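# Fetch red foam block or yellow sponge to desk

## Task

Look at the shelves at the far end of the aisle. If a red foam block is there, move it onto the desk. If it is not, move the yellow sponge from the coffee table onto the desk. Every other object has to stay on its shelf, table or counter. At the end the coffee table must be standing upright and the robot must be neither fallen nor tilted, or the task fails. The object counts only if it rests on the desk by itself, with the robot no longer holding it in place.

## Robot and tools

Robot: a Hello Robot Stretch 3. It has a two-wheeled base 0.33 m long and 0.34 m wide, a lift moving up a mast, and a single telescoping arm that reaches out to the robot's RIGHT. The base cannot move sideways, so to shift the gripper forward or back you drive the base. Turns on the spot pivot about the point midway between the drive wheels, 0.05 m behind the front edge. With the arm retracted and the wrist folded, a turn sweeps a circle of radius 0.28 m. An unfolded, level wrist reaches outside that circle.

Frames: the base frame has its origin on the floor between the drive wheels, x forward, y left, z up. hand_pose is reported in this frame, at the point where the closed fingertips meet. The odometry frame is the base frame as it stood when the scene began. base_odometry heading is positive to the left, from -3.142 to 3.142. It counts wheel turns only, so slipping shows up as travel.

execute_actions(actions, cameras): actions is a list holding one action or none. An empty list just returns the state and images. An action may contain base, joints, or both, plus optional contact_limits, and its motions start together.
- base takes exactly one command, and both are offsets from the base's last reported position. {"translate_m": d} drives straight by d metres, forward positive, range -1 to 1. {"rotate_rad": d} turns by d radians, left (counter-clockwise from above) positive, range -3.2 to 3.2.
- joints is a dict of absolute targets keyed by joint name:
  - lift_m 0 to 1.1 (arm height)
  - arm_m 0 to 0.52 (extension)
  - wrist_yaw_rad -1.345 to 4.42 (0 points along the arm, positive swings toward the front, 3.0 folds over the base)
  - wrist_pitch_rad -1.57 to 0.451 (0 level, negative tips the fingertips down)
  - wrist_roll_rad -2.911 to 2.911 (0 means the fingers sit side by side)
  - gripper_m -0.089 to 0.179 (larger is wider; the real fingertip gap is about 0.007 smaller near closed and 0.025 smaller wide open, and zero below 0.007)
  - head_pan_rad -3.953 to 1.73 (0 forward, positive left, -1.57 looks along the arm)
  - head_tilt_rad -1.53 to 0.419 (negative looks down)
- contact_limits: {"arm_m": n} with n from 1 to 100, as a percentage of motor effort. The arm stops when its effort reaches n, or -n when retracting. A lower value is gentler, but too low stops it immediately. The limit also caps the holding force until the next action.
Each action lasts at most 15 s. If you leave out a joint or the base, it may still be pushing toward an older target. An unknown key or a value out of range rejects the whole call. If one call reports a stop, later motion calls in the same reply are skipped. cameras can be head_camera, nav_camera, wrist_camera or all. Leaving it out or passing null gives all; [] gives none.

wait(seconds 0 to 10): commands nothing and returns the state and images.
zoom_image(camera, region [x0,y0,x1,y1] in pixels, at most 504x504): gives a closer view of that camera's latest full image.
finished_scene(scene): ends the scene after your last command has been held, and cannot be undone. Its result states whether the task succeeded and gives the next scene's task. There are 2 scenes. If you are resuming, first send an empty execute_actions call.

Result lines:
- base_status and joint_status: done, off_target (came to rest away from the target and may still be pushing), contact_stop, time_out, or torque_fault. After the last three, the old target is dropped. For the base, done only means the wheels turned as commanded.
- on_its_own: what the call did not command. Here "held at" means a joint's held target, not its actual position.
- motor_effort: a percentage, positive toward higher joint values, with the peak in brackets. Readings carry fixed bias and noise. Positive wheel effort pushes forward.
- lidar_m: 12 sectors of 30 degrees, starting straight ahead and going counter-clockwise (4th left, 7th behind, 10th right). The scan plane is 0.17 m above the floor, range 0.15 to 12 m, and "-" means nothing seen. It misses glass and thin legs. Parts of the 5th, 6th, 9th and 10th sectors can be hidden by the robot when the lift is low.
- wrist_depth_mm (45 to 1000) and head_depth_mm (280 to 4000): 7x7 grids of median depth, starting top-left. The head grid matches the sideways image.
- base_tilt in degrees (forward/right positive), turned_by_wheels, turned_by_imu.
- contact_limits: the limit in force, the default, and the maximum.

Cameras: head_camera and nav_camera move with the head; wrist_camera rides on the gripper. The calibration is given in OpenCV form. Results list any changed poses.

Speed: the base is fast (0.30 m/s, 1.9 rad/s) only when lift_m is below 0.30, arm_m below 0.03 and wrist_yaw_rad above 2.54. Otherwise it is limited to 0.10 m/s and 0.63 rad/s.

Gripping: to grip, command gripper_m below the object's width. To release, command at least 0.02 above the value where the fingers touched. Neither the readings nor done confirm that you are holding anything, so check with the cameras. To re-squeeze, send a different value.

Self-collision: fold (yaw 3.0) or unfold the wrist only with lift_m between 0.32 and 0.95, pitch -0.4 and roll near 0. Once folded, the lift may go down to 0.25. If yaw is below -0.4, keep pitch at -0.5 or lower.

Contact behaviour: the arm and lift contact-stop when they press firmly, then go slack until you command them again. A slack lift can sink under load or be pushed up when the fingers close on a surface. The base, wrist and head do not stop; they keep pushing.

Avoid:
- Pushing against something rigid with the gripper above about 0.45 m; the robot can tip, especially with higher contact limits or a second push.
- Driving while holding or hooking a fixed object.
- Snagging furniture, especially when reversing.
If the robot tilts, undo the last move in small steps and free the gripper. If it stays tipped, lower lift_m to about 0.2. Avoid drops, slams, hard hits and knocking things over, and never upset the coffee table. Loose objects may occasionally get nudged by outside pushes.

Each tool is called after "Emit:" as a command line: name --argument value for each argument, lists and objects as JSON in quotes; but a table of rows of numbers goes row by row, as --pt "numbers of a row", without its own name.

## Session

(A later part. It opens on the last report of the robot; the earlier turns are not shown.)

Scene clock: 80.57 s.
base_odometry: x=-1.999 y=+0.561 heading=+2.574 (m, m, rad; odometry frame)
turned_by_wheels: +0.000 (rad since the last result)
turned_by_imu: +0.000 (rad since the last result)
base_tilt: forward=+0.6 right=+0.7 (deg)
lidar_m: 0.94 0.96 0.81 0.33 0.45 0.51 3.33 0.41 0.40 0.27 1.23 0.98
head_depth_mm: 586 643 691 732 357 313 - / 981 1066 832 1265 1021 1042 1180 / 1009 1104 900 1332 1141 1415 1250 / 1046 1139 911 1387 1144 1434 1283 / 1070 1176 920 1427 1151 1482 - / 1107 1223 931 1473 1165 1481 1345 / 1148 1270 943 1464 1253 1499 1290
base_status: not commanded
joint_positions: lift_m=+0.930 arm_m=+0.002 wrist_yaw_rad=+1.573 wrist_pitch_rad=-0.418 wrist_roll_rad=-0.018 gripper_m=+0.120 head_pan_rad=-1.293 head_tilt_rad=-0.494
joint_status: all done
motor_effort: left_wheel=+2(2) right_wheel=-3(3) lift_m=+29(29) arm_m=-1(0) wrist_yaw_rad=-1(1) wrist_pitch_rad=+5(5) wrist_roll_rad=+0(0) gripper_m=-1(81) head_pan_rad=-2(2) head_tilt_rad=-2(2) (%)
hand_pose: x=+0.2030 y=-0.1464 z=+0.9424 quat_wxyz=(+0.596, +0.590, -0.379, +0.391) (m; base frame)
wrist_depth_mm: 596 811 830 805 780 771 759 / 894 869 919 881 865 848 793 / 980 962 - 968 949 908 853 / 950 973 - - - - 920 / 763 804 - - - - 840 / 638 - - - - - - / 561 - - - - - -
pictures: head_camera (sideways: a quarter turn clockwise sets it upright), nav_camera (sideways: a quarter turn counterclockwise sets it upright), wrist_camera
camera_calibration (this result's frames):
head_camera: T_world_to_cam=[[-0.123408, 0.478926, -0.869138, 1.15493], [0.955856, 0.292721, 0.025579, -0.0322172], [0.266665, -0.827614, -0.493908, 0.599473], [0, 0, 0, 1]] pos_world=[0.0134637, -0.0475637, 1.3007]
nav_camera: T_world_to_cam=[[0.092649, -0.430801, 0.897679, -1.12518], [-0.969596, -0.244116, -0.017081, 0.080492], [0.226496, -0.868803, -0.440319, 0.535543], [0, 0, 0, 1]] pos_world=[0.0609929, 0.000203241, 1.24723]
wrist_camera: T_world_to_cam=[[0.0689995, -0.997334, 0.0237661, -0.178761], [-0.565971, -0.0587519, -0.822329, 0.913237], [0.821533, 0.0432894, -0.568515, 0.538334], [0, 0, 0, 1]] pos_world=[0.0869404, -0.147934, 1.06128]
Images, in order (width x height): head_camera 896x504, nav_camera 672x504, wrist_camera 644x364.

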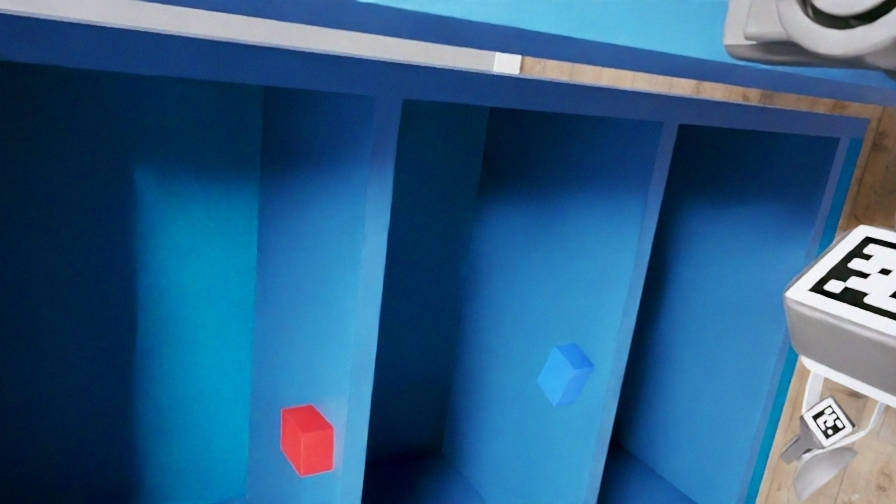

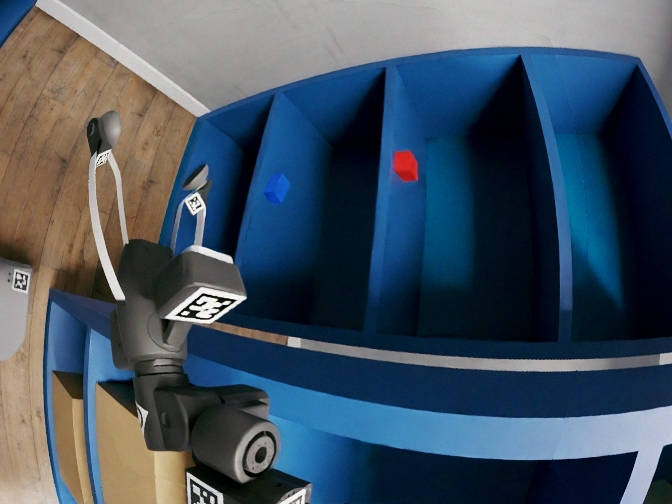

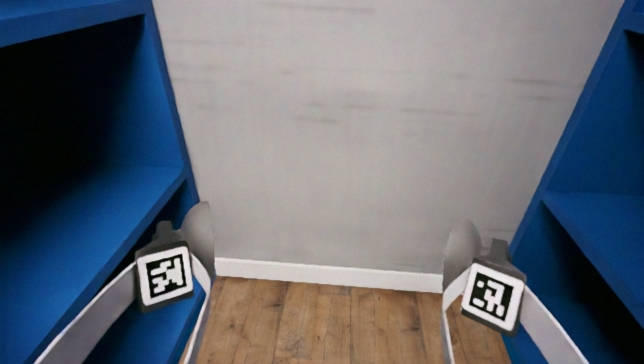

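Emit:
execute_actions --actions '[{"base":{"translate_m":0.5},"joints":{"lift_m":0.95,"head_pan_rad":-1.57,"head_tilt_rad":-0.6}}]'

Scene clock: 91.40 s.
base_odometry: x=-2.420 y=+0.829 heading=+2.574 (m, m, rad; odometry frame)
turned_by_wheels: +0.000 (rad since the last result)
turned_by_imu: -0.001 (rad since the last result)
base_tilt: forward=+0.7 right=+0.7 (deg)
lidar_m: 0.45 0.47 0.58 0.77 0.60 0.54 1.10 0.57 0.72 1.19 0.62 0.46
head_depth_mm: 998 1049 805 1278 - - - / 1004 1061 813 1282 1064 - - / 1004 1071 825 1299 1056 - - / 1008 1069 769 1299 1059 1373 - / 1010 1073 843 1312 1097 1379 - / 1017 1078 849 1301 1113 1382 - / 1005 1030 864 1071 1074 1139 -
base_status: done
joint_positions: lift_m=+0.950 arm_m=+0.002 wrist_yaw_rad=+1.573 wrist_pitch_rad=-0.418 wrist_roll_rad=-0.018 gripper_m=+0.120 head_pan_rad=-1.563 head_tilt_rad=-0.592
joint_status: all done
motor_effort: left_wheel=+1(6) right_wheel=-3(3) lift_m=+29(37) arm_m=+0(0) wrist_yaw_rad=-2(1) wrist_pitch_rad=+5(5) wrist_roll_rad=+0(0) gripper_m=+0(1) head_pan_rad=-2(15) head_tilt_rad=-3(9) (%)
hand_pose: x=+0.2030 y=-0.1464 z=+0.9624 quat_wxyz=(+0.596, +0.590, -0.379, +0.391) (m; base frame)
wrist_depth_mm: 356 353 343 336 328 323 314 / 391 387 373 365 356 350 340 / 436 423 410 401 391 383 374 / 488 472 457 443 429 421 409 / 531 524 509 496 481 462 456 / 572 606 593 568 547 512 510 / 589 719 694 665 639 623 580
pictures: head_camera (sideways: a quarter turn clockwise sets it upright), nav_camera (sideways: a quarter turn counterclockwise sets it upright), wrist_camera
camera_calibration (this result's frames):
head_camera: T_world_to_cam=[[0.00808994, 0.577117, -0.816622, 1.08565], [0.999321, 0.0246848, 0.0273449, -0.034778], [0.0359394, -0.816288, -0.576525, 0.708371], [0, 0, 0, 1]] pos_world=[0.000513135, -0.0474542, 1.29591]
nav_camera: T_world_to_cam=[[-0.02488, -0.525586, 0.850376, -1.06277], [-0.999596, 0.0247511, -0.0139481, 0.0765943], [-0.0137168, -0.85038, -0.52599, 0.64848], [0, 0, 0, 1]] pos_world=[0.0590169, -0.00901704, 1.24591]
wrist_camera: T_world_to_cam=[[0.0689265, -0.997338, 0.0237873, -0.179262], [-0.565718, -0.0587144, -0.822506, 0.929893], [0.821713, 0.0432355, -0.568259, 0.549426], [0, 0, 0, 1]] pos_world=[0.0869425, -0.147941, 1.08132]
Images, in order (width x height): head_camera 896x504, nav_camera 672x504, wrist_camera 644x364.

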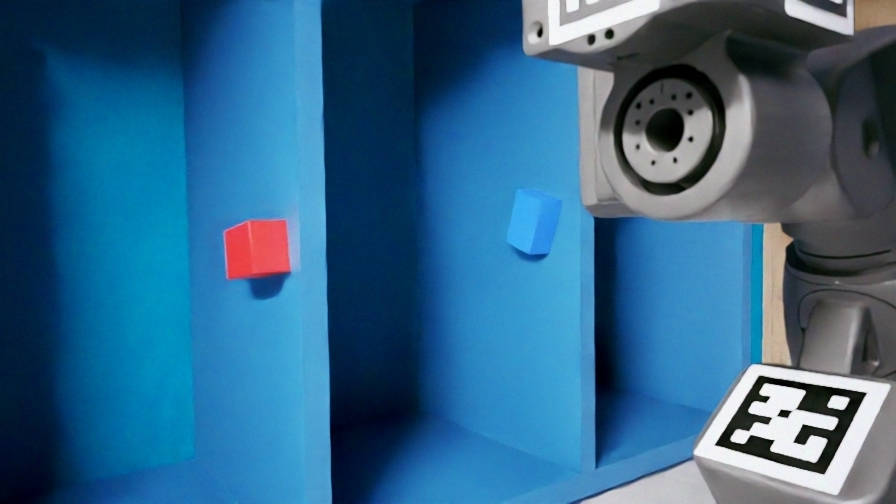

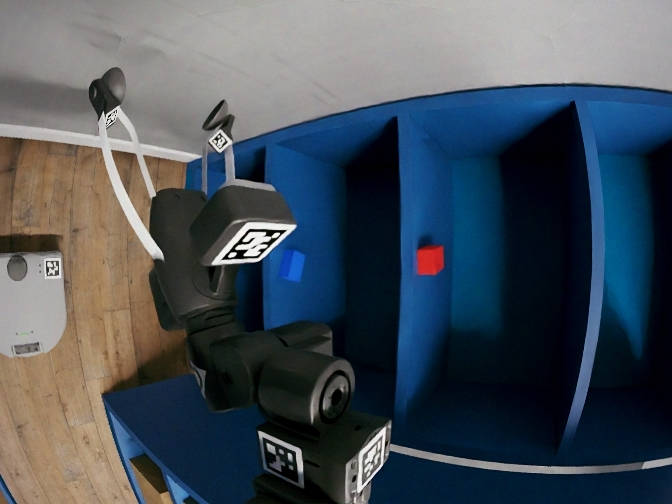

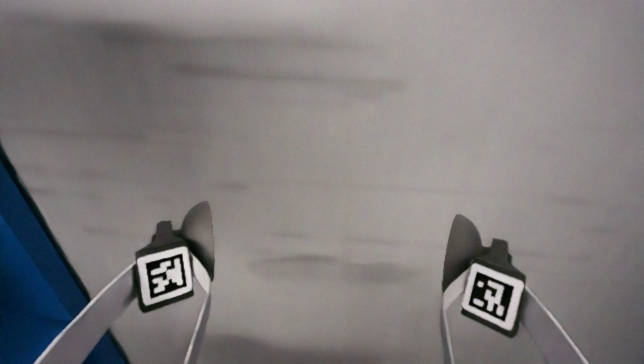

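Emit:
execute_actions --actions '[{"joints":{"wrist_yaw_rad":0,"wrist_pitch_rad":0,"lift_m":0.95}}]'

Scene clock: 96.97 s.
base_odometry: x=-2.420 y=+0.829 heading=+2.574 (m, m, rad; odometry frame)
turned_by_wheels: +0.000 (rad since the last result)
turned_by_imu: +0.000 (rad since the last result)
base_tilt: forward=+0.8 right=+0.6 (deg)
lidar_m: 0.45 0.47 0.58 0.77 0.60 0.54 1.10 0.57 0.72 1.19 0.62 0.46
head_depth_mm: 1000 1052 804 1266 - - - / 1004 1064 811 1343 1078 - - / 1005 1067 821 1358 - - - / 1010 1072 770 1356 1097 1358 1240 / 1012 1073 845 1296 1098 1375 1247 / 1015 1077 851 1303 1112 1353 1253 / 1004 1028 861 1072 1068 1198 1166
base_status: not commanded
joint_positions: lift_m=+0.950 arm_m=+0.002 wrist_yaw_rad=+0.003 wrist_pitch_rad=-0.022 wrist_roll_rad=-0.018 gripper_m=+0.120 head_pan_rad=-1.563 head_tilt_rad=-0.592
joint_status: all done
motor_effort: left_wheel=+1(1) right_wheel=-3(3) lift_m=+30(28) arm_m=+0(0) wrist_yaw_rad=-1(2) wrist_pitch_rad=+7(6) wrist_roll_rad=+0(0) gripper_m=+0(2) head_pan_rad=-2(2) head_tilt_rad=-3(2) (%)
hand_pose: x=-0.0208 y=-0.4024 z=+1.0587 quat_wxyz=(+0.714, +0.009, -0.700, -0.007) (m; base frame)
wrist_depth_mm: 493 649 913 916 881 846 556 / 509 655 962 932 925 871 553 / 516 671 977 964 949 867 548 / 530 597 659 609 738 733 544 / 542 644 - - - 510 503 / 546 610 - - - 676 561 / 514 712 907 913 922 866 546
pictures: head_camera (sideways: a quarter turn clockwise sets it upright), nav_camera (sideways: a quarter turn counterclockwise sets it upright), wrist_camera
camera_calibration (this result's frames):
head_camera: T_world_to_cam=[[0.00809267, 0.57712, -0.816619, 1.08565], [0.999321, 0.0246799, 0.027345, -0.0347781], [0.0359354, -0.816287, -0.576528, 0.708375], [0, 0, 0, 1]] pos_world=[0.000512909, -0.0474542, 1.29591]
nav_camera: T_world_to_cam=[[-0.0248825, -0.525589, 0.850375, -1.06276], [-0.999596, 0.0247559, -0.0139479, 0.0765942], [-0.0137209, -0.850378, -0.525993, 0.648484], [0, 0, 0, 1]] pos_world=[0.0590168, -0.0090171, 1.24591]
wrist_camera: T_world_to_cam=[[-0.997295, -0.0557228, 0.0479304, -0.0902214], [-0.0583931, 0.20463, -0.977096, 1.14764], [0.0446385, -0.977252, -0.207331, -0.00973721], [0, 0, 0, 1]] pos_world=[-0.0225287, -0.249384, 1.12366]
Images, in order (width x height): head_camera 896x504, nav_camera 672x504, wrist_camera 644x364.

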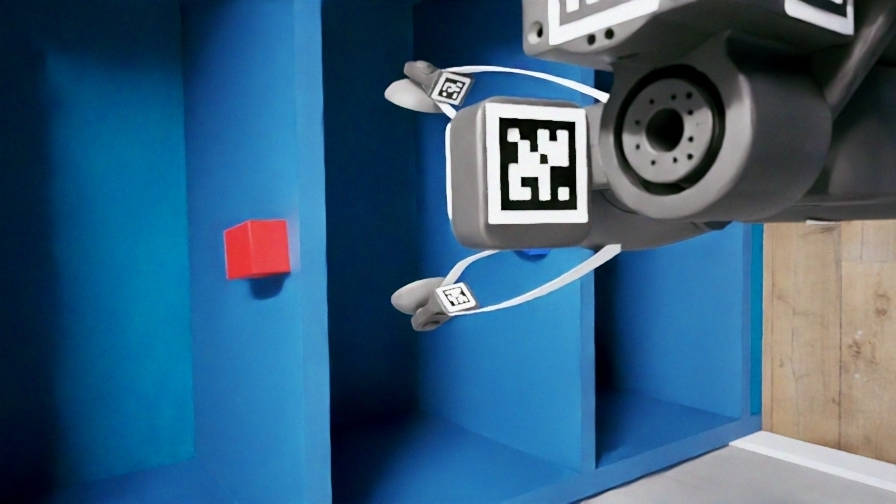

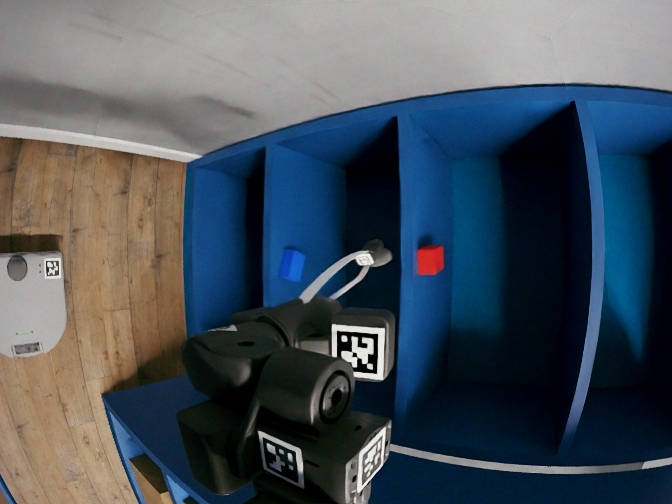

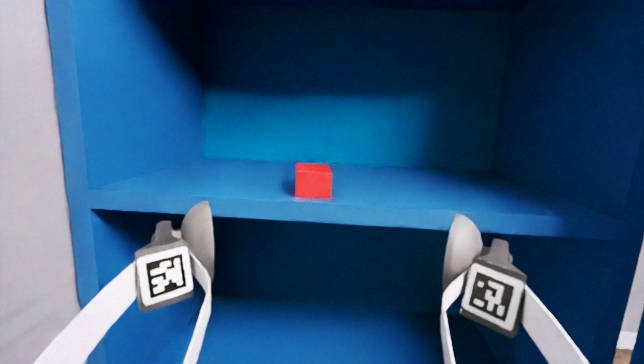

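Emit:
execute_actions --actions '[{"base":{"translate_m":0.03},"joints":{"lift_m":0.905,"arm_m":0.25}}]' --cameras '["wrist_camera","head_camera"]'

Scene clock: 102.30 s.
base_odometry: x=-2.446 y=+0.846 heading=+2.574 (m, m, rad; odometry frame)
turned_by_wheels: +0.000 (rad since the last result)
turned_by_imu: +0.000 (rad since the last result)
base_tilt: forward=+0.8 right=+0.6 (deg)
lidar_m: 0.42 0.44 0.53 0.77 0.65 0.57 1.11 0.60 0.77 1.19 0.58 0.43
head_depth_mm: 1005 1047 759 - 1495 1349 1223 / 1005 1060 769 - 1114 1352 1231 / 1006 1069 772 - 1122 1362 1233 / 1013 1069 784 1281 1130 1365 1239 / 1013 1072 844 1315 1137 1369 1244 / 1013 1076 851 1274 1144 1343 1247 / 986 978 859 988 1046 1118 1115
base_status: done
joint_positions: lift_m=+0.905 arm_m=+0.250 wrist_yaw_rad=+0.001 wrist_pitch_rad=-0.021 wrist_roll_rad=-0.018 gripper_m=+0.120 head_pan_rad=-1.563 head_tilt_rad=-0.592
joint_status: all done
motor_effort: left_wheel=+1(6) right_wheel=-2(4) lift_m=+18(24) arm_m=+4(5) wrist_yaw_rad=+0(2) wrist_pitch_rad=+6(6) wrist_roll_rad=+0(0) gripper_m=+0(1) head_pan_rad=-1(2) head_tilt_rad=-3(3) (%)
hand_pose: x=-0.0211 y=-0.6504 z=+1.0146 quat_wxyz=(+0.714, +0.008, -0.700, -0.007) (m; base frame)
wrist_depth_mm: 425 600 684 668 652 641 601 / 428 608 714 697 685 667 602 / 430 602 720 711 702 691 594 / 390 406 430 289 485 516 534 / 280 277 271 268 262 294 276 / 446 565 809 793 777 258 494 / 419 660 831 804 799 780 542
pictures: head_camera (sideways: a quarter turn clockwise sets it upright), wrist_camera
camera_calibration (this result's frames):
head_camera: T_world_to_cam=[[0.00825332, 0.577466, -0.816373, 1.08533], [0.999328, 0.0243854, 0.0273521, -0.0347874], [0.0357025, -0.81605, -0.576877, 0.70883], [0, 0, 0, 1]] pos_world=[0.00049946, -0.04745, 1.29589]
wrist_camera: T_world_to_cam=[[-0.997368, -0.05434, 0.0480001, -0.101437], [-0.0581208, 0.203429, -0.977363, 1.15477], [0.0433453, -0.977581, -0.206051, -0.262767], [0, 0, 0, 1]] pos_world=[-0.0226647, -0.497301, 1.07935]
Images, in order (width x height): head_camera 896x504, wrist_camera 644x364.

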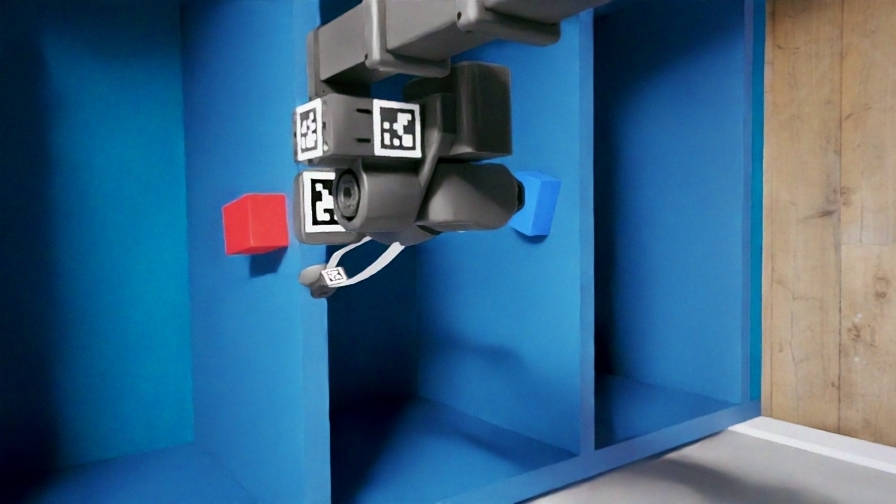

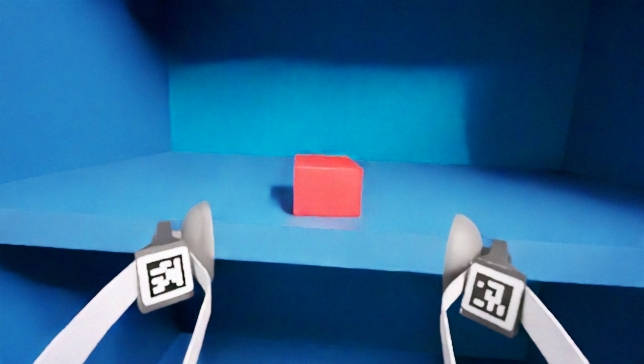

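Emit:
execute_actions --actions '[{"joints":{"lift_m":0.915,"arm_m":0.40},"contact_limits":{"arm_m":30}}]' --cameras '["wrist_camera","head_camera"]'

Scene clock: 107.87 s.
base_odometry: x=-2.446 y=+0.846 heading=+2.574 (m, m, rad; odometry frame)
turned_by_wheels: +0.000 (rad since the last result)
turned_by_imu: +0.000 (rad since the last result)
base_tilt: forward=+0.8 right=+0.8 (deg)
lidar_m: 0.42 0.44 0.53 0.77 0.65 0.57 1.10 0.60 0.76 1.19 0.58 0.43
head_depth_mm: 1005 1049 - - 1107 1344 1225 / 1005 1064 - 1283 1114 1357 1225 / 1008 1083 - 1295 1086 1361 1229 / 1010 1090 1291 1303 1130 1364 1231 / 1011 1073 842 1315 1138 1370 1242 / 1019 1078 848 1278 1137 1345 1250 / 988 981 860 994 1046 1114 1110
base_status: not commanded
joint_positions: lift_m=+0.915 arm_m=+0.400 wrist_yaw_rad=+0.001 wrist_pitch_rad=-0.021 wrist_roll_rad=-0.018 gripper_m=+0.120 head_pan_rad=-1.563 head_tilt_rad=-0.592
joint_status: all done
motor_effort: left_wheel=+2(1) right_wheel=-2(2) lift_m=+29(34) arm_m=+4(0) wrist_yaw_rad=+0(0) wrist_pitch_rad=+6(6) wrist_roll_rad=+0(0) gripper_m=-1(0) head_pan_rad=-3(2) head_tilt_rad=-3(2) (%)
contact_limits: arm_m 30 (drawing in: default 26, maximum 42; extending or still: default 35, maximum 57)
hand_pose: x=-0.0211 y=-0.8004 z=+1.0241 quat_wxyz=(+0.714, +0.008, -0.700, -0.007) (m; base frame)
wrist_depth_mm: 417 536 536 525 513 503 498 / 424 557 554 536 533 519 512 / 426 571 567 557 546 536 520 / 404 450 476 503 531 545 535 / 251 279 245 146 286 323 306 / 178 191 166 141 184 213 203 / - 140 142 144 147 143 153
pictures: head_camera (sideways: a quarter turn clockwise sets it upright), wrist_camera
camera_calibration (this result's frames):
head_camera: T_world_to_cam=[[0.00825723, 0.577477, -0.816365, 1.08532], [0.999329, 0.0243782, 0.0273524, -0.0347877], [0.0356968, -0.816043, -0.576888, 0.708844], [0, 0, 0, 1]] pos_world=[0.000499131, -0.0474499, 1.29589]
wrist_camera: T_world_to_cam=[[-0.99737, -0.0543023, 0.0480026, -0.110023], [-0.0581135, 0.203385, -0.977373, 1.19448], [0.0433106, -0.977592, -0.206006, -0.407516], [0, 0, 0, 1]] pos_world=[-0.0226683, -0.647299, 1.08879]
Images, in order (width x height): head_camera 896x504, wrist_camera 644x364.

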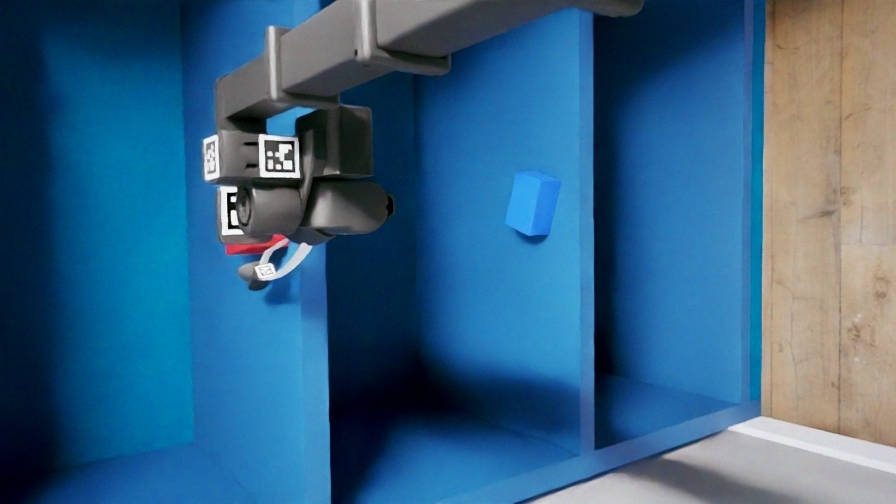

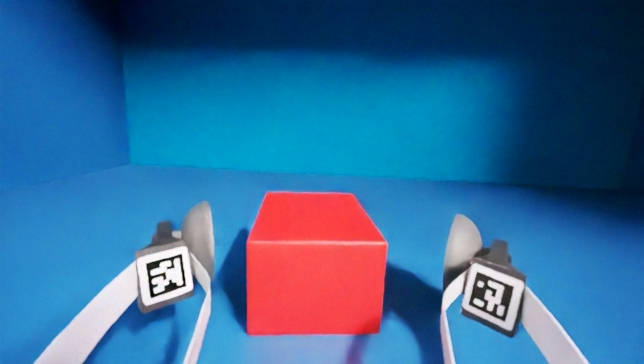

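Emit:
execute_actions --actions '[{"joints":{"gripper_m":0.03}}]' --cameras '[]'

Emit:
execute_actions --actions '[{"joints":{"lift_m":0.94}}]' --cameras '[]'

Emit:
execute_actions --actions '[{"joints":{"arm_m":0.0}}]' --cameras '["wrist_camera"]'

Emit:
execute_actions --actions '[{"joints":{"wrist_yaw_rad":1.57,"wrist_pitch_rad":-0.4,"head_pan_rad":3.0,"head_tilt_rad":-0.4}}]' --cameras '[]'

Emit:
execute_actions --actions '[{"joints":{"wrist_yaw_rad":3.0,"head_pan_rad":-3.14,"head_tilt_rad":-0.4}}]'

Scene clock: 113.00 s.
base_odometry: x=-2.446 y=+0.846 heading=+2.574 (m, m, rad; odometry frame)
turned_by_wheels: +0.000 (rad since the last result)
turned_by_imu: +0.000 (rad since the last result)
base_tilt: forward=+0.7 right=+0.7 (deg)
lidar_m: 0.42 0.44 0.53 0.77 0.65 0.57 1.11 0.60 0.77 1.19 0.58 0.43
head_depth_mm: 1002 1050 - - 1107 1347 1226 / 1003 1069 - 1284 1110 1354 1229 / 1006 1084 - 1288 1088 1352 1228 / 1010 1087 1281 1308 1124 1362 1236 / 1009 1072 839 1312 1138 1364 1238 / 1019 1080 847 1267 1141 1341 1245 / 992 977 861 992 1049 1113 1114
base_status: not commanded
joint_positions: lift_m=+0.915 arm_m=+0.400 wrist_yaw_rad=+0.001 wrist_pitch_rad=-0.021 wrist_roll_rad=-0.018 gripper_m=+0.031 head_pan_rad=-1.563 head_tilt_rad=-0.593
joint_status: all done
motor_effort: left_wheel=+1(1) right_wheel=-2(2) lift_m=+30(29) arm_m=+3(3) wrist_yaw_rad=+0(0) wrist_pitch_rad=+6(6) wrist_roll_rad=+0(0) gripper_m=-13(87) head_pan_rad=-2(3) head_tilt_rad=-3(2) (%)
hand_pose: x=-0.0212 y=-0.8004 z=+1.0241 quat_wxyz=(+0.714, +0.008, -0.700, -0.007) (m; base frame)
wrist_depth_mm: 421 539 531 526 519 506 494 / 423 556 547 539 533 519 505 / 429 571 567 562 542 531 528 / 403 448 474 501 534 547 532 / 252 258 264 146 289 294 306 / 178 183 164 139 142 201 204 / 138 140 141 141 146 150 152
pictures: none
No camera images: the call's "cameras" was empty. Leave "cameras" out to get every camera's image.

Scene clock: 114.00 s.
base_odometry: x=-2.446 y=+0.846 heading=+2.574 (m, m, rad; odometry frame)
turned_by_wheels: +0.000 (rad since the last result)
turned_by_imu: +0.000 (rad since the last result)
base_tilt: forward=+0.9 right=+0.7 (deg)
lidar_m: 0.42 0.44 0.53 0.77 0.65 0.57 1.10 0.60 0.77 1.19 0.58 0.43
head_depth_mm: 1001 1063 - 1222 1107 1345 1222 / 1000 1078 1294 1282 1110 1347 1228 / 1003 1083 1326 1290 1083 1358 1231 / 1009 1085 1061 1302 1127 1362 1241 / 1012 1074 839 1309 1131 1373 1244 / 1014 1075 849 1267 1145 1336 1248 / 985 975 857 992 1048 1111 1114
base_status: not commanded
joint_positions: lift_m=+0.940 arm_m=+0.400 wrist_yaw_rad=+0.001 wrist_pitch_rad=-0.021 wrist_roll_rad=-0.018 gripper_m=+0.031 head_pan_rad=-1.563 head_tilt_rad=-0.593
joint_status: all done
motor_effort: left_wheel=+1(1) right_wheel=-2(2) lift_m=+30(31) arm_m=+2(3) wrist_yaw_rad=+0(0) wrist_pitch_rad=+6(6) wrist_roll_rad=+0(0) gripper_m=-14(14) head_pan_rad=-3(3) head_tilt_rad=-2(2) (%)
hand_pose: x=-0.0212 y=-0.8005 z=+1.0490 quat_wxyz=(+0.714, +0.008, -0.700, -0.007) (m; base frame)
wrist_depth_mm: 418 541 528 524 511 504 500 / 428 551 553 541 534 516 508 / 432 574 567 561 547 538 523 / 422 549 573 566 562 549 538 / 317 324 332 146 364 371 385 / 225 232 207 139 142 251 255 / 174 176 172 166 181 190 192
pictures: none
No camera images: the call's "cameras" was empty. Leave "cameras" out to get every camera's image.

Scene clock: 118.13 s.
base_odometry: x=-2.446 y=+0.846 heading=+2.574 (m, m, rad; odometry frame)
turned_by_wheels: +0.000 (rad since the last result)
turned_by_imu: +0.000 (rad since the last result)
base_tilt: forward=+0.7 right=+0.7 (deg)
lidar_m: 0.42 0.44 0.53 0.77 0.65 0.57 1.10 0.60 0.77 1.19 0.58 0.43
head_depth_mm: 1002 1047 804 1276 1077 - - / 1007 1062 810 1324 1109 - - / 1011 1068 776 417 - - - / 1011 1068 787 809 1128 1356 1240 / 1016 1076 840 1310 1137 1374 1240 / 1014 1076 849 1267 1143 1332 1248 / 992 978 857 993 1048 1118 1115
base_status: not commanded
joint_positions: lift_m=+0.940 arm_m=+0.002 wrist_yaw_rad=+0.000 wrist_pitch_rad=-0.021 wrist_roll_rad=-0.018 gripper_m=+0.031 head_pan_rad=-1.563 head_tilt_rad=-0.593
joint_status: all done
joint sent to its limit — the command would take arm_m past its lower limit, so that joint was sent only as far as its limit.
motor_effort: left_wheel=+1(1) right_wheel=-2(2) lift_m=+31(30) arm_m=-4(4) wrist_yaw_rad=+1(0) wrist_pitch_rad=+6(6) wrist_roll_rad=+0(0) gripper_m=-14(13) head_pan_rad=-3(2) head_tilt_rad=-2(2) (%)
hand_pose: x=-0.0213 y=-0.4026 z=+1.0488 quat_wxyz=(+0.714, +0.008, -0.700, -0.008) (m; base frame)
wrist_depth_mm: 484 608 935 908 904 883 604 / 492 625 955 942 906 902 598 / 497 626 982 968 973 905 584 / 503 555 612 641 681 732 558 / 508 647 889 146 511 766 504 / 515 606 891 139 142 871 568 / 515 658 839 808 884 807 588
pictures: wrist_camera
camera_calibration (this result's frames):
wrist_camera: T_world_to_cam=[[-0.997413, -0.0535473, 0.0479551, -0.0894636], [-0.0579524, 0.204335, -0.977184, 1.13795], [0.0425267, -0.977435, -0.20691, -0.0125721], [0, 0, 0, 1]] pos_world=[-0.0227505, -0.249602, 1.11368]
Images, in order (width x height): wrist_camera 644x364.

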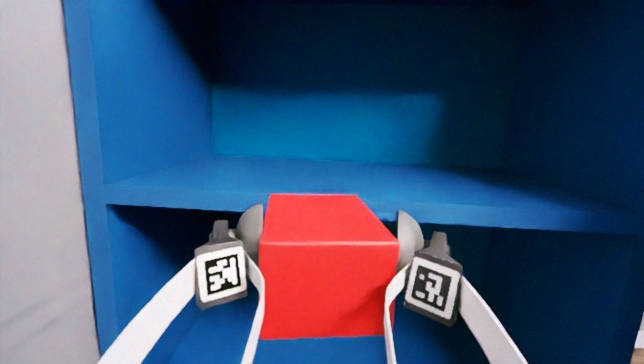

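action 0: "joints": head_pan_rad = 3.0 is out of range -3.953 to 1.73

Scene clock: 120.63 s.
base_odometry: x=-2.446 y=+0.846 heading=+2.574 (m, m, rad; odometry frame)
turned_by_wheels: +0.000 (rad since the last result)
turned_by_imu: +0.000 (rad since the last result)
base_tilt: forward=+0.7 right=+0.7 (deg)
lidar_m: 0.42 0.44 0.53 0.77 0.65 0.57 1.11 0.60 0.77 1.19 0.58 0.43
head_depth_mm: 1209 1233 1249 1505 - - - / 3835 - - 3039 - - - / 3825 - - 3047 2377 - - / 3836 - - 3044 2181 1697 1385 / 3833 - - 2909 2035 1635 1395 / 1234 1324 1372 1489 1159 1174 1235 / 1149 1303 1275 882 882 877 797
base_status: not commanded
joint_positions: lift_m=+0.940 arm_m=+0.002 wrist_yaw_rad=+2.998 wrist_pitch_rad=-0.021 wrist_roll_rad=-0.018 gripper_m=+0.031 head_pan_rad=-3.133 head_tilt_rad=-0.408
joint_status: all done
motor_effort: left_wheel=+2(1) right_wheel=-2(2) lift_m=+29(30) arm_m=-3(3) wrist_yaw_rad=+2(4) wrist_pitch_rad=+6(6) wrist_roll_rad=+0(0) gripper_m=-14(13) head_pan_rad=-3(29) head_tilt_rad=+3(14) (%)
hand_pose: x=+0.0153 y=+0.1061 z=+1.0488 quat_wxyz=(+0.059, +0.699, -0.042, +0.711) (m; base frame)
wrist_depth_mm: - - 779 792 806 602 415 / - - 804 809 822 604 412 / 631 - 823 831 860 597 411 / 547 537 614 638 685 558 416 / 372 378 - 145 405 420 425 / 637 839 139 139 142 588 442 / 644 832 833 818 833 542 453
pictures: head_camera (sideways: a quarter turn clockwise sets it upright), nav_camera (sideways: a quarter turn counterclockwise sets it upright), wrist_camera
camera_calibration (this result's frames):
head_camera: T_world_to_cam=[[0.418104, -0.00904231, -0.908354, 1.20278], [0.030156, -0.999261, 0.0238277, -0.0242932], [-0.907899, -0.0373548, -0.417522, 0.507244], [0, 0, 0, 1]] pos_world=[-0.0416303, 0.00554871, 1.30492]
nav_camera: T_world_to_cam=[[-0.361286, 0.0259175, 0.932095, -1.16732], [0.0208956, 0.999588, -0.0196949, 0.077855], [-0.932221, 0.0123612, -0.361678, 0.440274], [0, 0, 0, 1]] pos_world=[-0.0129294, -0.0530113, 1.24882]
wrist_camera: T_world_to_cam=[[0.994758, -0.0903215, 0.0479516, -0.0522592], [0.0279879, -0.210541, -0.977184, 1.07884], [0.0983566, 0.973404, -0.206909, 0.27523], [0, 0, 0, 1]] pos_world=[-0.00527969, -0.0454901, 1.11368]
Images, in order (width x height): head_camera 896x504, nav_camera 672x504, wrist_camera 644x364.

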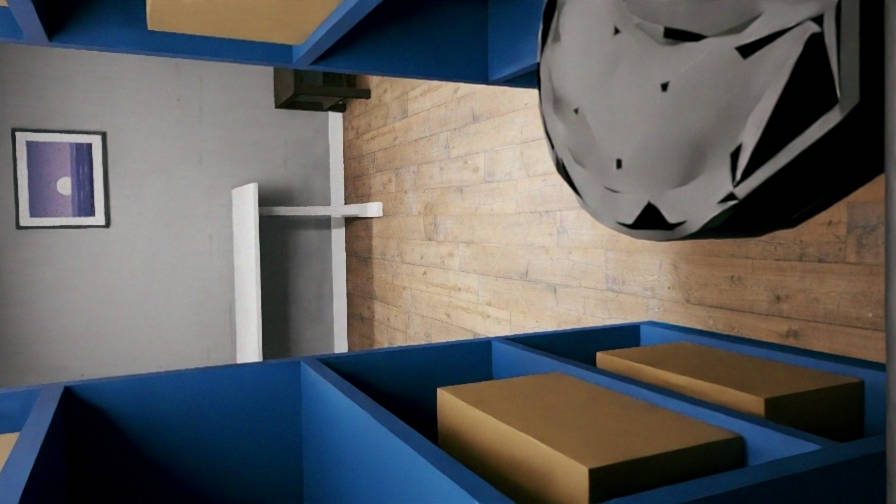

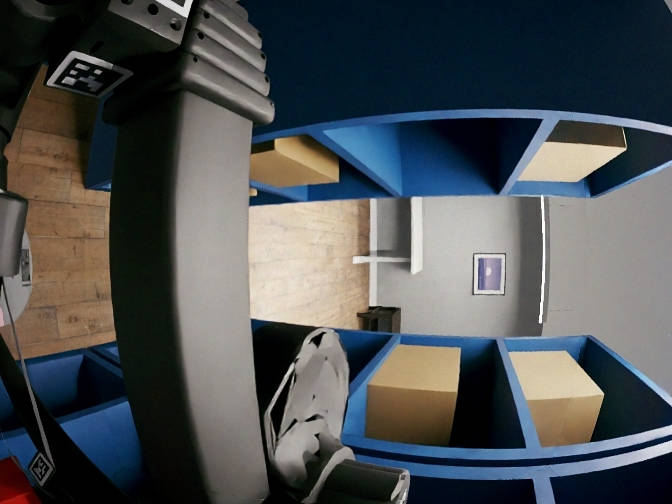

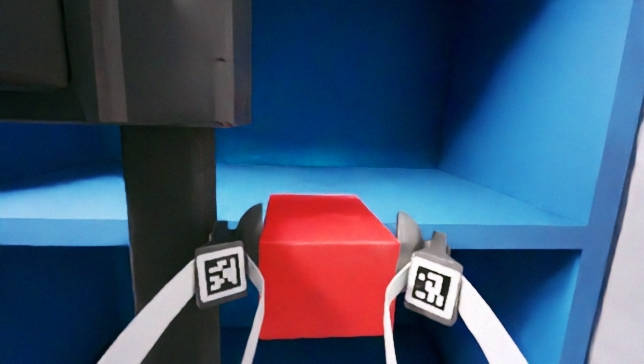

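Emit:
execute_actions --actions '[{"joints":{"wrist_pitch_rad":-0.4}}]' --cameras '[]'

Emit:
execute_actions --actions '[{"joints":{"lift_m":0.27}}]' --cameras '[]'

Emit:
execute_actions --actions '[{"base":{"translate_m":-1.0}}]' --cameras '["head_camera"]'

Scene clock: 125.07 s.
base_odometry: x=-2.446 y=+0.846 heading=+2.574 (m, m, rad; odometry frame)
turned_by_wheels: +0.000 (rad since the last result)
turned_by_imu: +0.000 (rad since the last result)
base_tilt: forward=+0.7 right=+0.8 (deg)
lidar_m: 0.42 0.44 0.53 0.77 0.65 0.57 1.10 0.60 0.77 1.19 0.59 0.43
head_depth_mm: 1211 1237 1254 1507 - - - / 3833 - - 3026 - - - / 3814 - - 3075 2351 - - / 3822 - - 3081 2204 1691 1381 / 3908 - - 2944 2031 1643 1398 / 1236 1311 1367 1495 1157 1173 1227 / 1150 1307 1278 879 881 881 798
base_status: not commanded
joint_positions: lift_m=+0.940 arm_m=+0.002 wrist_yaw_rad=+2.998 wrist_pitch_rad=-0.416 wrist_roll_rad=-0.018 gripper_m=+0.031 head_pan_rad=-3.133 head_tilt_rad=-0.408
joint_status: all done
motor_effort: left_wheel=+2(2) right_wheel=-2(2) lift_m=+30(30) arm_m=-3(3) wrist_yaw_rad=+3(2) wrist_pitch_rad=+5(7) wrist_roll_rad=+0(0) gripper_m=-14(14) head_pan_rad=-2(2) head_tilt_rad=+2(3) (%)
hand_pose: x=+0.0109 y=+0.0754 z=+0.9527 quat_wxyz=(+0.195, +0.694, +0.098, +0.686) (m; base frame)
wrist_depth_mm: 486 - 507 523 534 523 409 / 346 350 359 366 370 378 387 / 626 834 900 907 913 604 434 / 623 881 961 969 956 606 459 / 617 761 - 145 805 611 474 / 604 663 - 139 142 621 473 / 613 745 - - - 656 474
pictures: none
No camera images: the call's "cameras" was empty. Leave "cameras" out to get every camera's image.

Scene clock: 132.00 s.
base_odometry: x=-2.446 y=+0.846 heading=+2.574 (m, m, rad; odometry frame)
turned_by_wheels: +0.000 (rad since the last result)
turned_by_imu: +0.000 (rad since the last result)
base_tilt: forward=+0.7 right=+0.6 (deg)
lidar_m: 0.42 0.44 0.53 0.77 0.65 0.57 1.10 0.60 0.77 1.19 0.58 0.43
head_depth_mm: 1212 1241 1255 1503 1360 1277 1266 / 3821 - - 3010 2071 1681 1370 / 3825 - - 3076 2150 1687 1377 / 3936 - - 3091 2184 1694 1375 / 3884 - - 2910 2017 1633 1390 / 1239 1318 1368 1479 1154 1169 1228 / 1147 1310 1275 881 881 882 806
base_status: not commanded
joint_positions: lift_m=+0.270 arm_m=+0.002 wrist_yaw_rad=+2.998 wrist_pitch_rad=-0.418 wrist_roll_rad=-0.018 gripper_m=+0.031 head_pan_rad=-3.133 head_tilt_rad=-0.408
joint_status: all done
motor_effort: left_wheel=+2(2) right_wheel=-2(2) lift_m=+18(28) arm_m=-4(3) wrist_yaw_rad=+2(2) wrist_pitch_rad=+5(5) wrist_roll_rad=+0(0) gripper_m=-14(13) head_pan_rad=-1(3) head_tilt_rad=+2(2) (%)
hand_pose: x=+0.0109 y=+0.0752 z=+0.2830 quat_wxyz=(+0.195, +0.694, +0.099, +0.686) (m; base frame)
wrist_depth_mm: 623 - 743 753 781 593 406 / 624 775 816 839 850 603 412 / 630 766 779 791 795 606 434 / 567 586 591 597 598 567 462 / 483 491 - 145 506 525 471 / 488 509 - 139 142 501 462 / - - - 142 423 432 419
pictures: none
No camera images: the call's "cameras" was empty. Leave "cameras" out to get every camera's image.

Scene clock: 136.93 s.
base_odometry: x=-1.602 y=+0.308 heading=+2.574 (m, m, rad; odometry frame)
turned_by_wheels: +0.000 (rad since the last result)
turned_by_imu: +0.003 (rad since the last result)
base_tilt: forward=+0.7 right=+0.8 (deg)
lidar_m: 1.40 0.55 0.37 0.36 0.38 0.53 2.89 0.48 0.29 0.28 0.29 0.50
head_depth_mm: 2917 3153 3323 2975 2163 1676 1375 / 2917 3169 3451 3032 2153 1672 1371 / 2934 3178 3490 3081 2179 1689 1373 / 2936 3172 3462 3061 2192 1683 1378 / 2938 3175 3456 3096 2192 1700 1396 / 2932 3262 3465 3150 2220 1717 1388 / 2977 3203 3339 3171 2231 1717 1397
base_status: done
joint_positions: lift_m=+0.270 arm_m=+0.002 wrist_yaw_rad=+2.998 wrist_pitch_rad=-0.418 wrist_roll_rad=-0.018 gripper_m=+0.031 head_pan_rad=-3.133 head_tilt_rad=-0.407
joint_status: not commanded
motor_effort: left_wheel=+1(5) right_wheel=-2(11) lift_m=+18(19) arm_m=-3(4) wrist_yaw_rad=+2(2) wrist_pitch_rad=+5(5) wrist_roll_rad=+0(0) gripper_m=-12(14) head_pan_rad=-2(2) head_tilt_rad=+2(3) (%)
hand_pose: x=+0.0108 y=+0.0752 z=+0.2830 quat_wxyz=(+0.195, +0.694, +0.099, +0.686) (m; base frame)
wrist_depth_mm: 537 - 385 388 394 404 482 / 533 661 403 409 416 428 483 / 532 702 442 447 457 485 485 / 517 582 483 486 508 581 525 / 502 512 - 146 523 561 566 / 486 508 - 139 142 504 506 / - - - 143 420 431 433
pictures: head_camera (sideways: a quarter turn clockwise sets it upright)
camera_calibration (this result's frames):
head_camera: T_world_to_cam=[[0.417464, -0.0091068, -0.908648, 1.20317], [0.0300317, -0.999265, 0.0238126, -0.0242728], [-0.908197, -0.0372292, -0.416884, 0.506415], [0, 0, 0, 1]] pos_world=[-0.0416273, 0.00555547, 1.30495]
Images, in order (width x height): head_camera 896x504.

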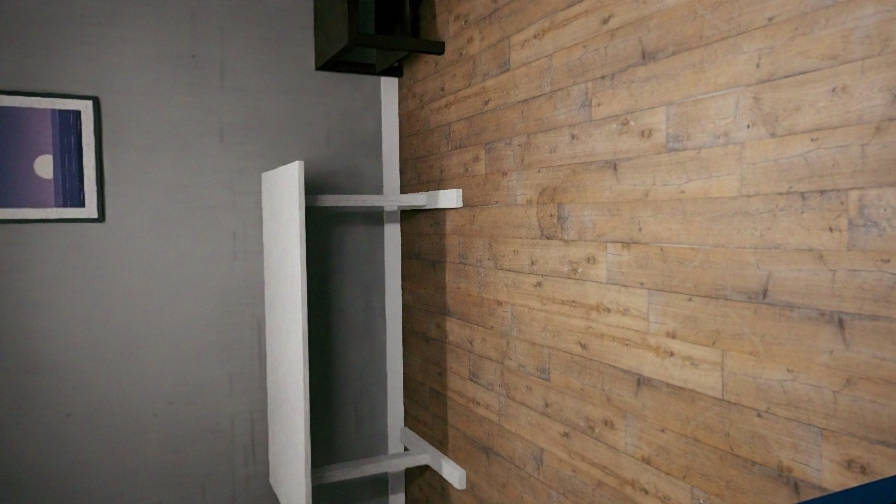

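Emit:
execute_actions --actions '[{"base":{"rotate_rad":-0.05}}]' --cameras '[]'

Emit:
execute_actions --actions '[{"base":{"translate_m":-1.0}}]' --cameras '[]'

Emit:
execute_actions --actions '[{"base":{"translate_m":-0.5}}]' --cameras '["head_camera"]'

Scene clock: 140.60 s.
base_odometry: x=-1.602 y=+0.308 heading=+2.524 (m, m, rad; odometry frame)
turned_by_wheels: -0.050 (rad since the last result)
turned_by_imu: -0.050 (rad since the last result)
base_tilt: forward=+0.6 right=+0.8 (deg)
lidar_m: 1.41 0.55 0.38 0.36 0.37 0.53 2.83 0.48 0.29 0.28 0.29 0.50
head_depth_mm: 2946 3173 3380 3013 2139 1660 1364 / 2945 3154 3408 3039 2164 1680 1369 / 2949 3164 3489 3095 2169 1684 1374 / 2922 3181 3341 3106 2184 1685 1380 / 2934 3167 3479 3120 2200 1700 1387 / 2921 3212 3418 3164 2239 1715 1391 / 2920 3148 3434 3201 2214 1710 1400
base_status: done
joint_positions: lift_m=+0.270 arm_m=+0.002 wrist_yaw_rad=+2.998 wrist_pitch_rad=-0.418 wrist_roll_rad=-0.018 gripper_m=+0.031 head_pan_rad=-3.133 head_tilt_rad=-0.407
joint_status: not commanded
motor_effort: left_wheel=+1(7) right_wheel=-2(10) lift_m=+18(17) arm_m=-4(4) wrist_yaw_rad=+2(2) wrist_pitch_rad=+5(5) wrist_roll_rad=+0(0) gripper_m=-13(13) head_pan_rad=-2(1) head_tilt_rad=+2(3) (%)
hand_pose: x=+0.0108 y=+0.0752 z=+0.2830 quat_wxyz=(+0.195, +0.694, +0.099, +0.686) (m; base frame)
wrist_depth_mm: 576 - 381 389 402 554 457 / 578 725 398 411 422 554 462 / 564 728 437 454 469 593 491 / 541 584 480 494 522 572 555 / 489 496 - 145 536 570 587 / 485 509 - 139 143 506 502 / - - - 143 421 432 433
pictures: none
No camera images: the call's "cameras" was empty. Leave "cameras" out to get every camera's image.

Scene clock: 145.53 s.
base_odometry: x=-0.787 y=-0.271 heading=+2.524 (m, m, rad; odometry frame)
turned_by_wheels: +0.000 (rad since the last result)
turned_by_imu: +0.003 (rad since the last result)
base_tilt: forward=+0.7 right=+0.7 (deg)
lidar_m: 1.09 0.64 0.77 1.89 1.95 1.88 1.90 2.22 1.91 1.86 0.80 0.62
head_depth_mm: 2037 2202 2394 2487 2096 1671 1368 / 2023 2200 2387 2576 2151 1679 1371 / 2005 2195 2330 2612 2150 1675 1376 / 2018 2213 2290 2585 2198 1696 1380 / 2037 2191 2305 2607 2201 1691 1392 / 2045 2197 2286 2624 2219 1701 1388 / 2030 2182 2300 2604 2219 1721 1397
base_status: done
joint_positions: lift_m=+0.270 arm_m=+0.002 wrist_yaw_rad=+2.998 wrist_pitch_rad=-0.418 wrist_roll_rad=-0.018 gripper_m=+0.031 head_pan_rad=-3.133 head_tilt_rad=-0.407
joint_status: not commanded
motor_effort: left_wheel=+1(6) right_wheel=-2(11) lift_m=+19(19) arm_m=-3(3) wrist_yaw_rad=+2(2) wrist_pitch_rad=+5(5) wrist_roll_rad=+0(0) gripper_m=-13(13) head_pan_rad=-2(1) head_tilt_rad=+3(3) (%)
hand_pose: x=+0.0108 y=+0.0752 z=+0.2830 quat_wxyz=(+0.195, +0.694, +0.099, +0.686) (m; base frame)
wrist_depth_mm: - - - - - - 593 / - - - - - 854 592 / 945 958 966 963 990 861 601 / 717 727 729 724 745 752 602 / 582 584 - 145 598 609 584 / 486 503 - 139 142 507 508 / - - - 142 421 433 432
pictures: none
No camera images: the call's "cameras" was empty. Leave "cameras" out to get every camera's image.

Scene clock: 148.77 s.
base_odometry: x=-0.380 y=-0.561 heading=+2.524 (m, m, rad; odometry frame)
turned_by_wheels: +0.000 (rad since the last result)
turned_by_imu: +0.002 (rad since the last result)
base_tilt: forward=+0.8 right=+0.6 (deg)
lidar_m: 1.09 1.10 1.96 1.88 1.93 1.44 1.40 1.82 1.93 1.84 1.93 1.10
head_depth_mm: 1594 1709 1866 2010 2119 1670 1364 / 1574 1717 1857 2026 2162 1685 1370 / 1562 1715 1840 1356 2165 1678 1377 / 1560 1715 1829 1365 2110 1689 1382 / 1589 1712 1840 1383 2150 1710 1384 / 1588 1711 1835 1388 2134 1709 1393 / 1597 1711 1830 1399 2158 1706 1390
base_status: done
joint_positions: lift_m=+0.270 arm_m=+0.002 wrist_yaw_rad=+2.998 wrist_pitch_rad=-0.418 wrist_roll_rad=-0.018 gripper_m=+0.031 head_pan_rad=-3.133 head_tilt_rad=-0.407
joint_status: not commanded
motor_effort: left_wheel=+1(5) right_wheel=-2(10) lift_m=+18(18) arm_m=-3(3) wrist_yaw_rad=+2(2) wrist_pitch_rad=+5(5) wrist_roll_rad=+0(0) gripper_m=-14(13) head_pan_rad=-1(2) head_tilt_rad=+1(2) (%)
hand_pose: x=+0.0108 y=+0.0752 z=+0.2830 quat_wxyz=(+0.195, +0.694, +0.099, +0.686) (m; base frame)
wrist_depth_mm: - - - - - - - / - - - - - - - / 948 948 952 978 980 - 1000 / 727 723 728 741 741 746 763 / 580 586 - 145 597 603 609 / 491 509 - 139 142 503 504 / - - - 142 424 431 434
pictures: head_camera (sideways: a quarter turn clockwise sets it upright)
camera_calibration (this result's frames):
head_camera: T_world_to_cam=[[0.417265, -0.00913308, -0.908739, 1.20329], [0.0299781, -0.999267, 0.0238079, -0.0242664], [-0.90829, -0.0371765, -0.416686, 0.506157], [0, 0, 0, 1]] pos_world=[-0.0416263, 0.00555828, 1.30496]
Images, in order (width x height): head_camera 896x504.

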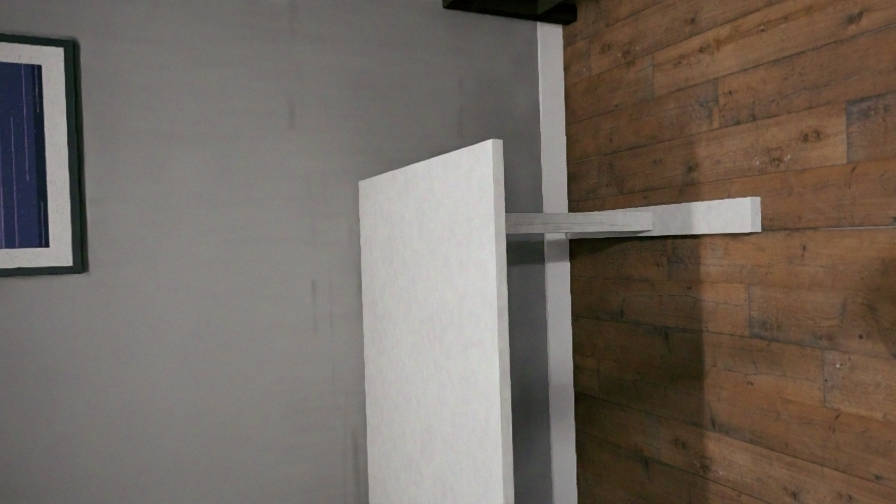

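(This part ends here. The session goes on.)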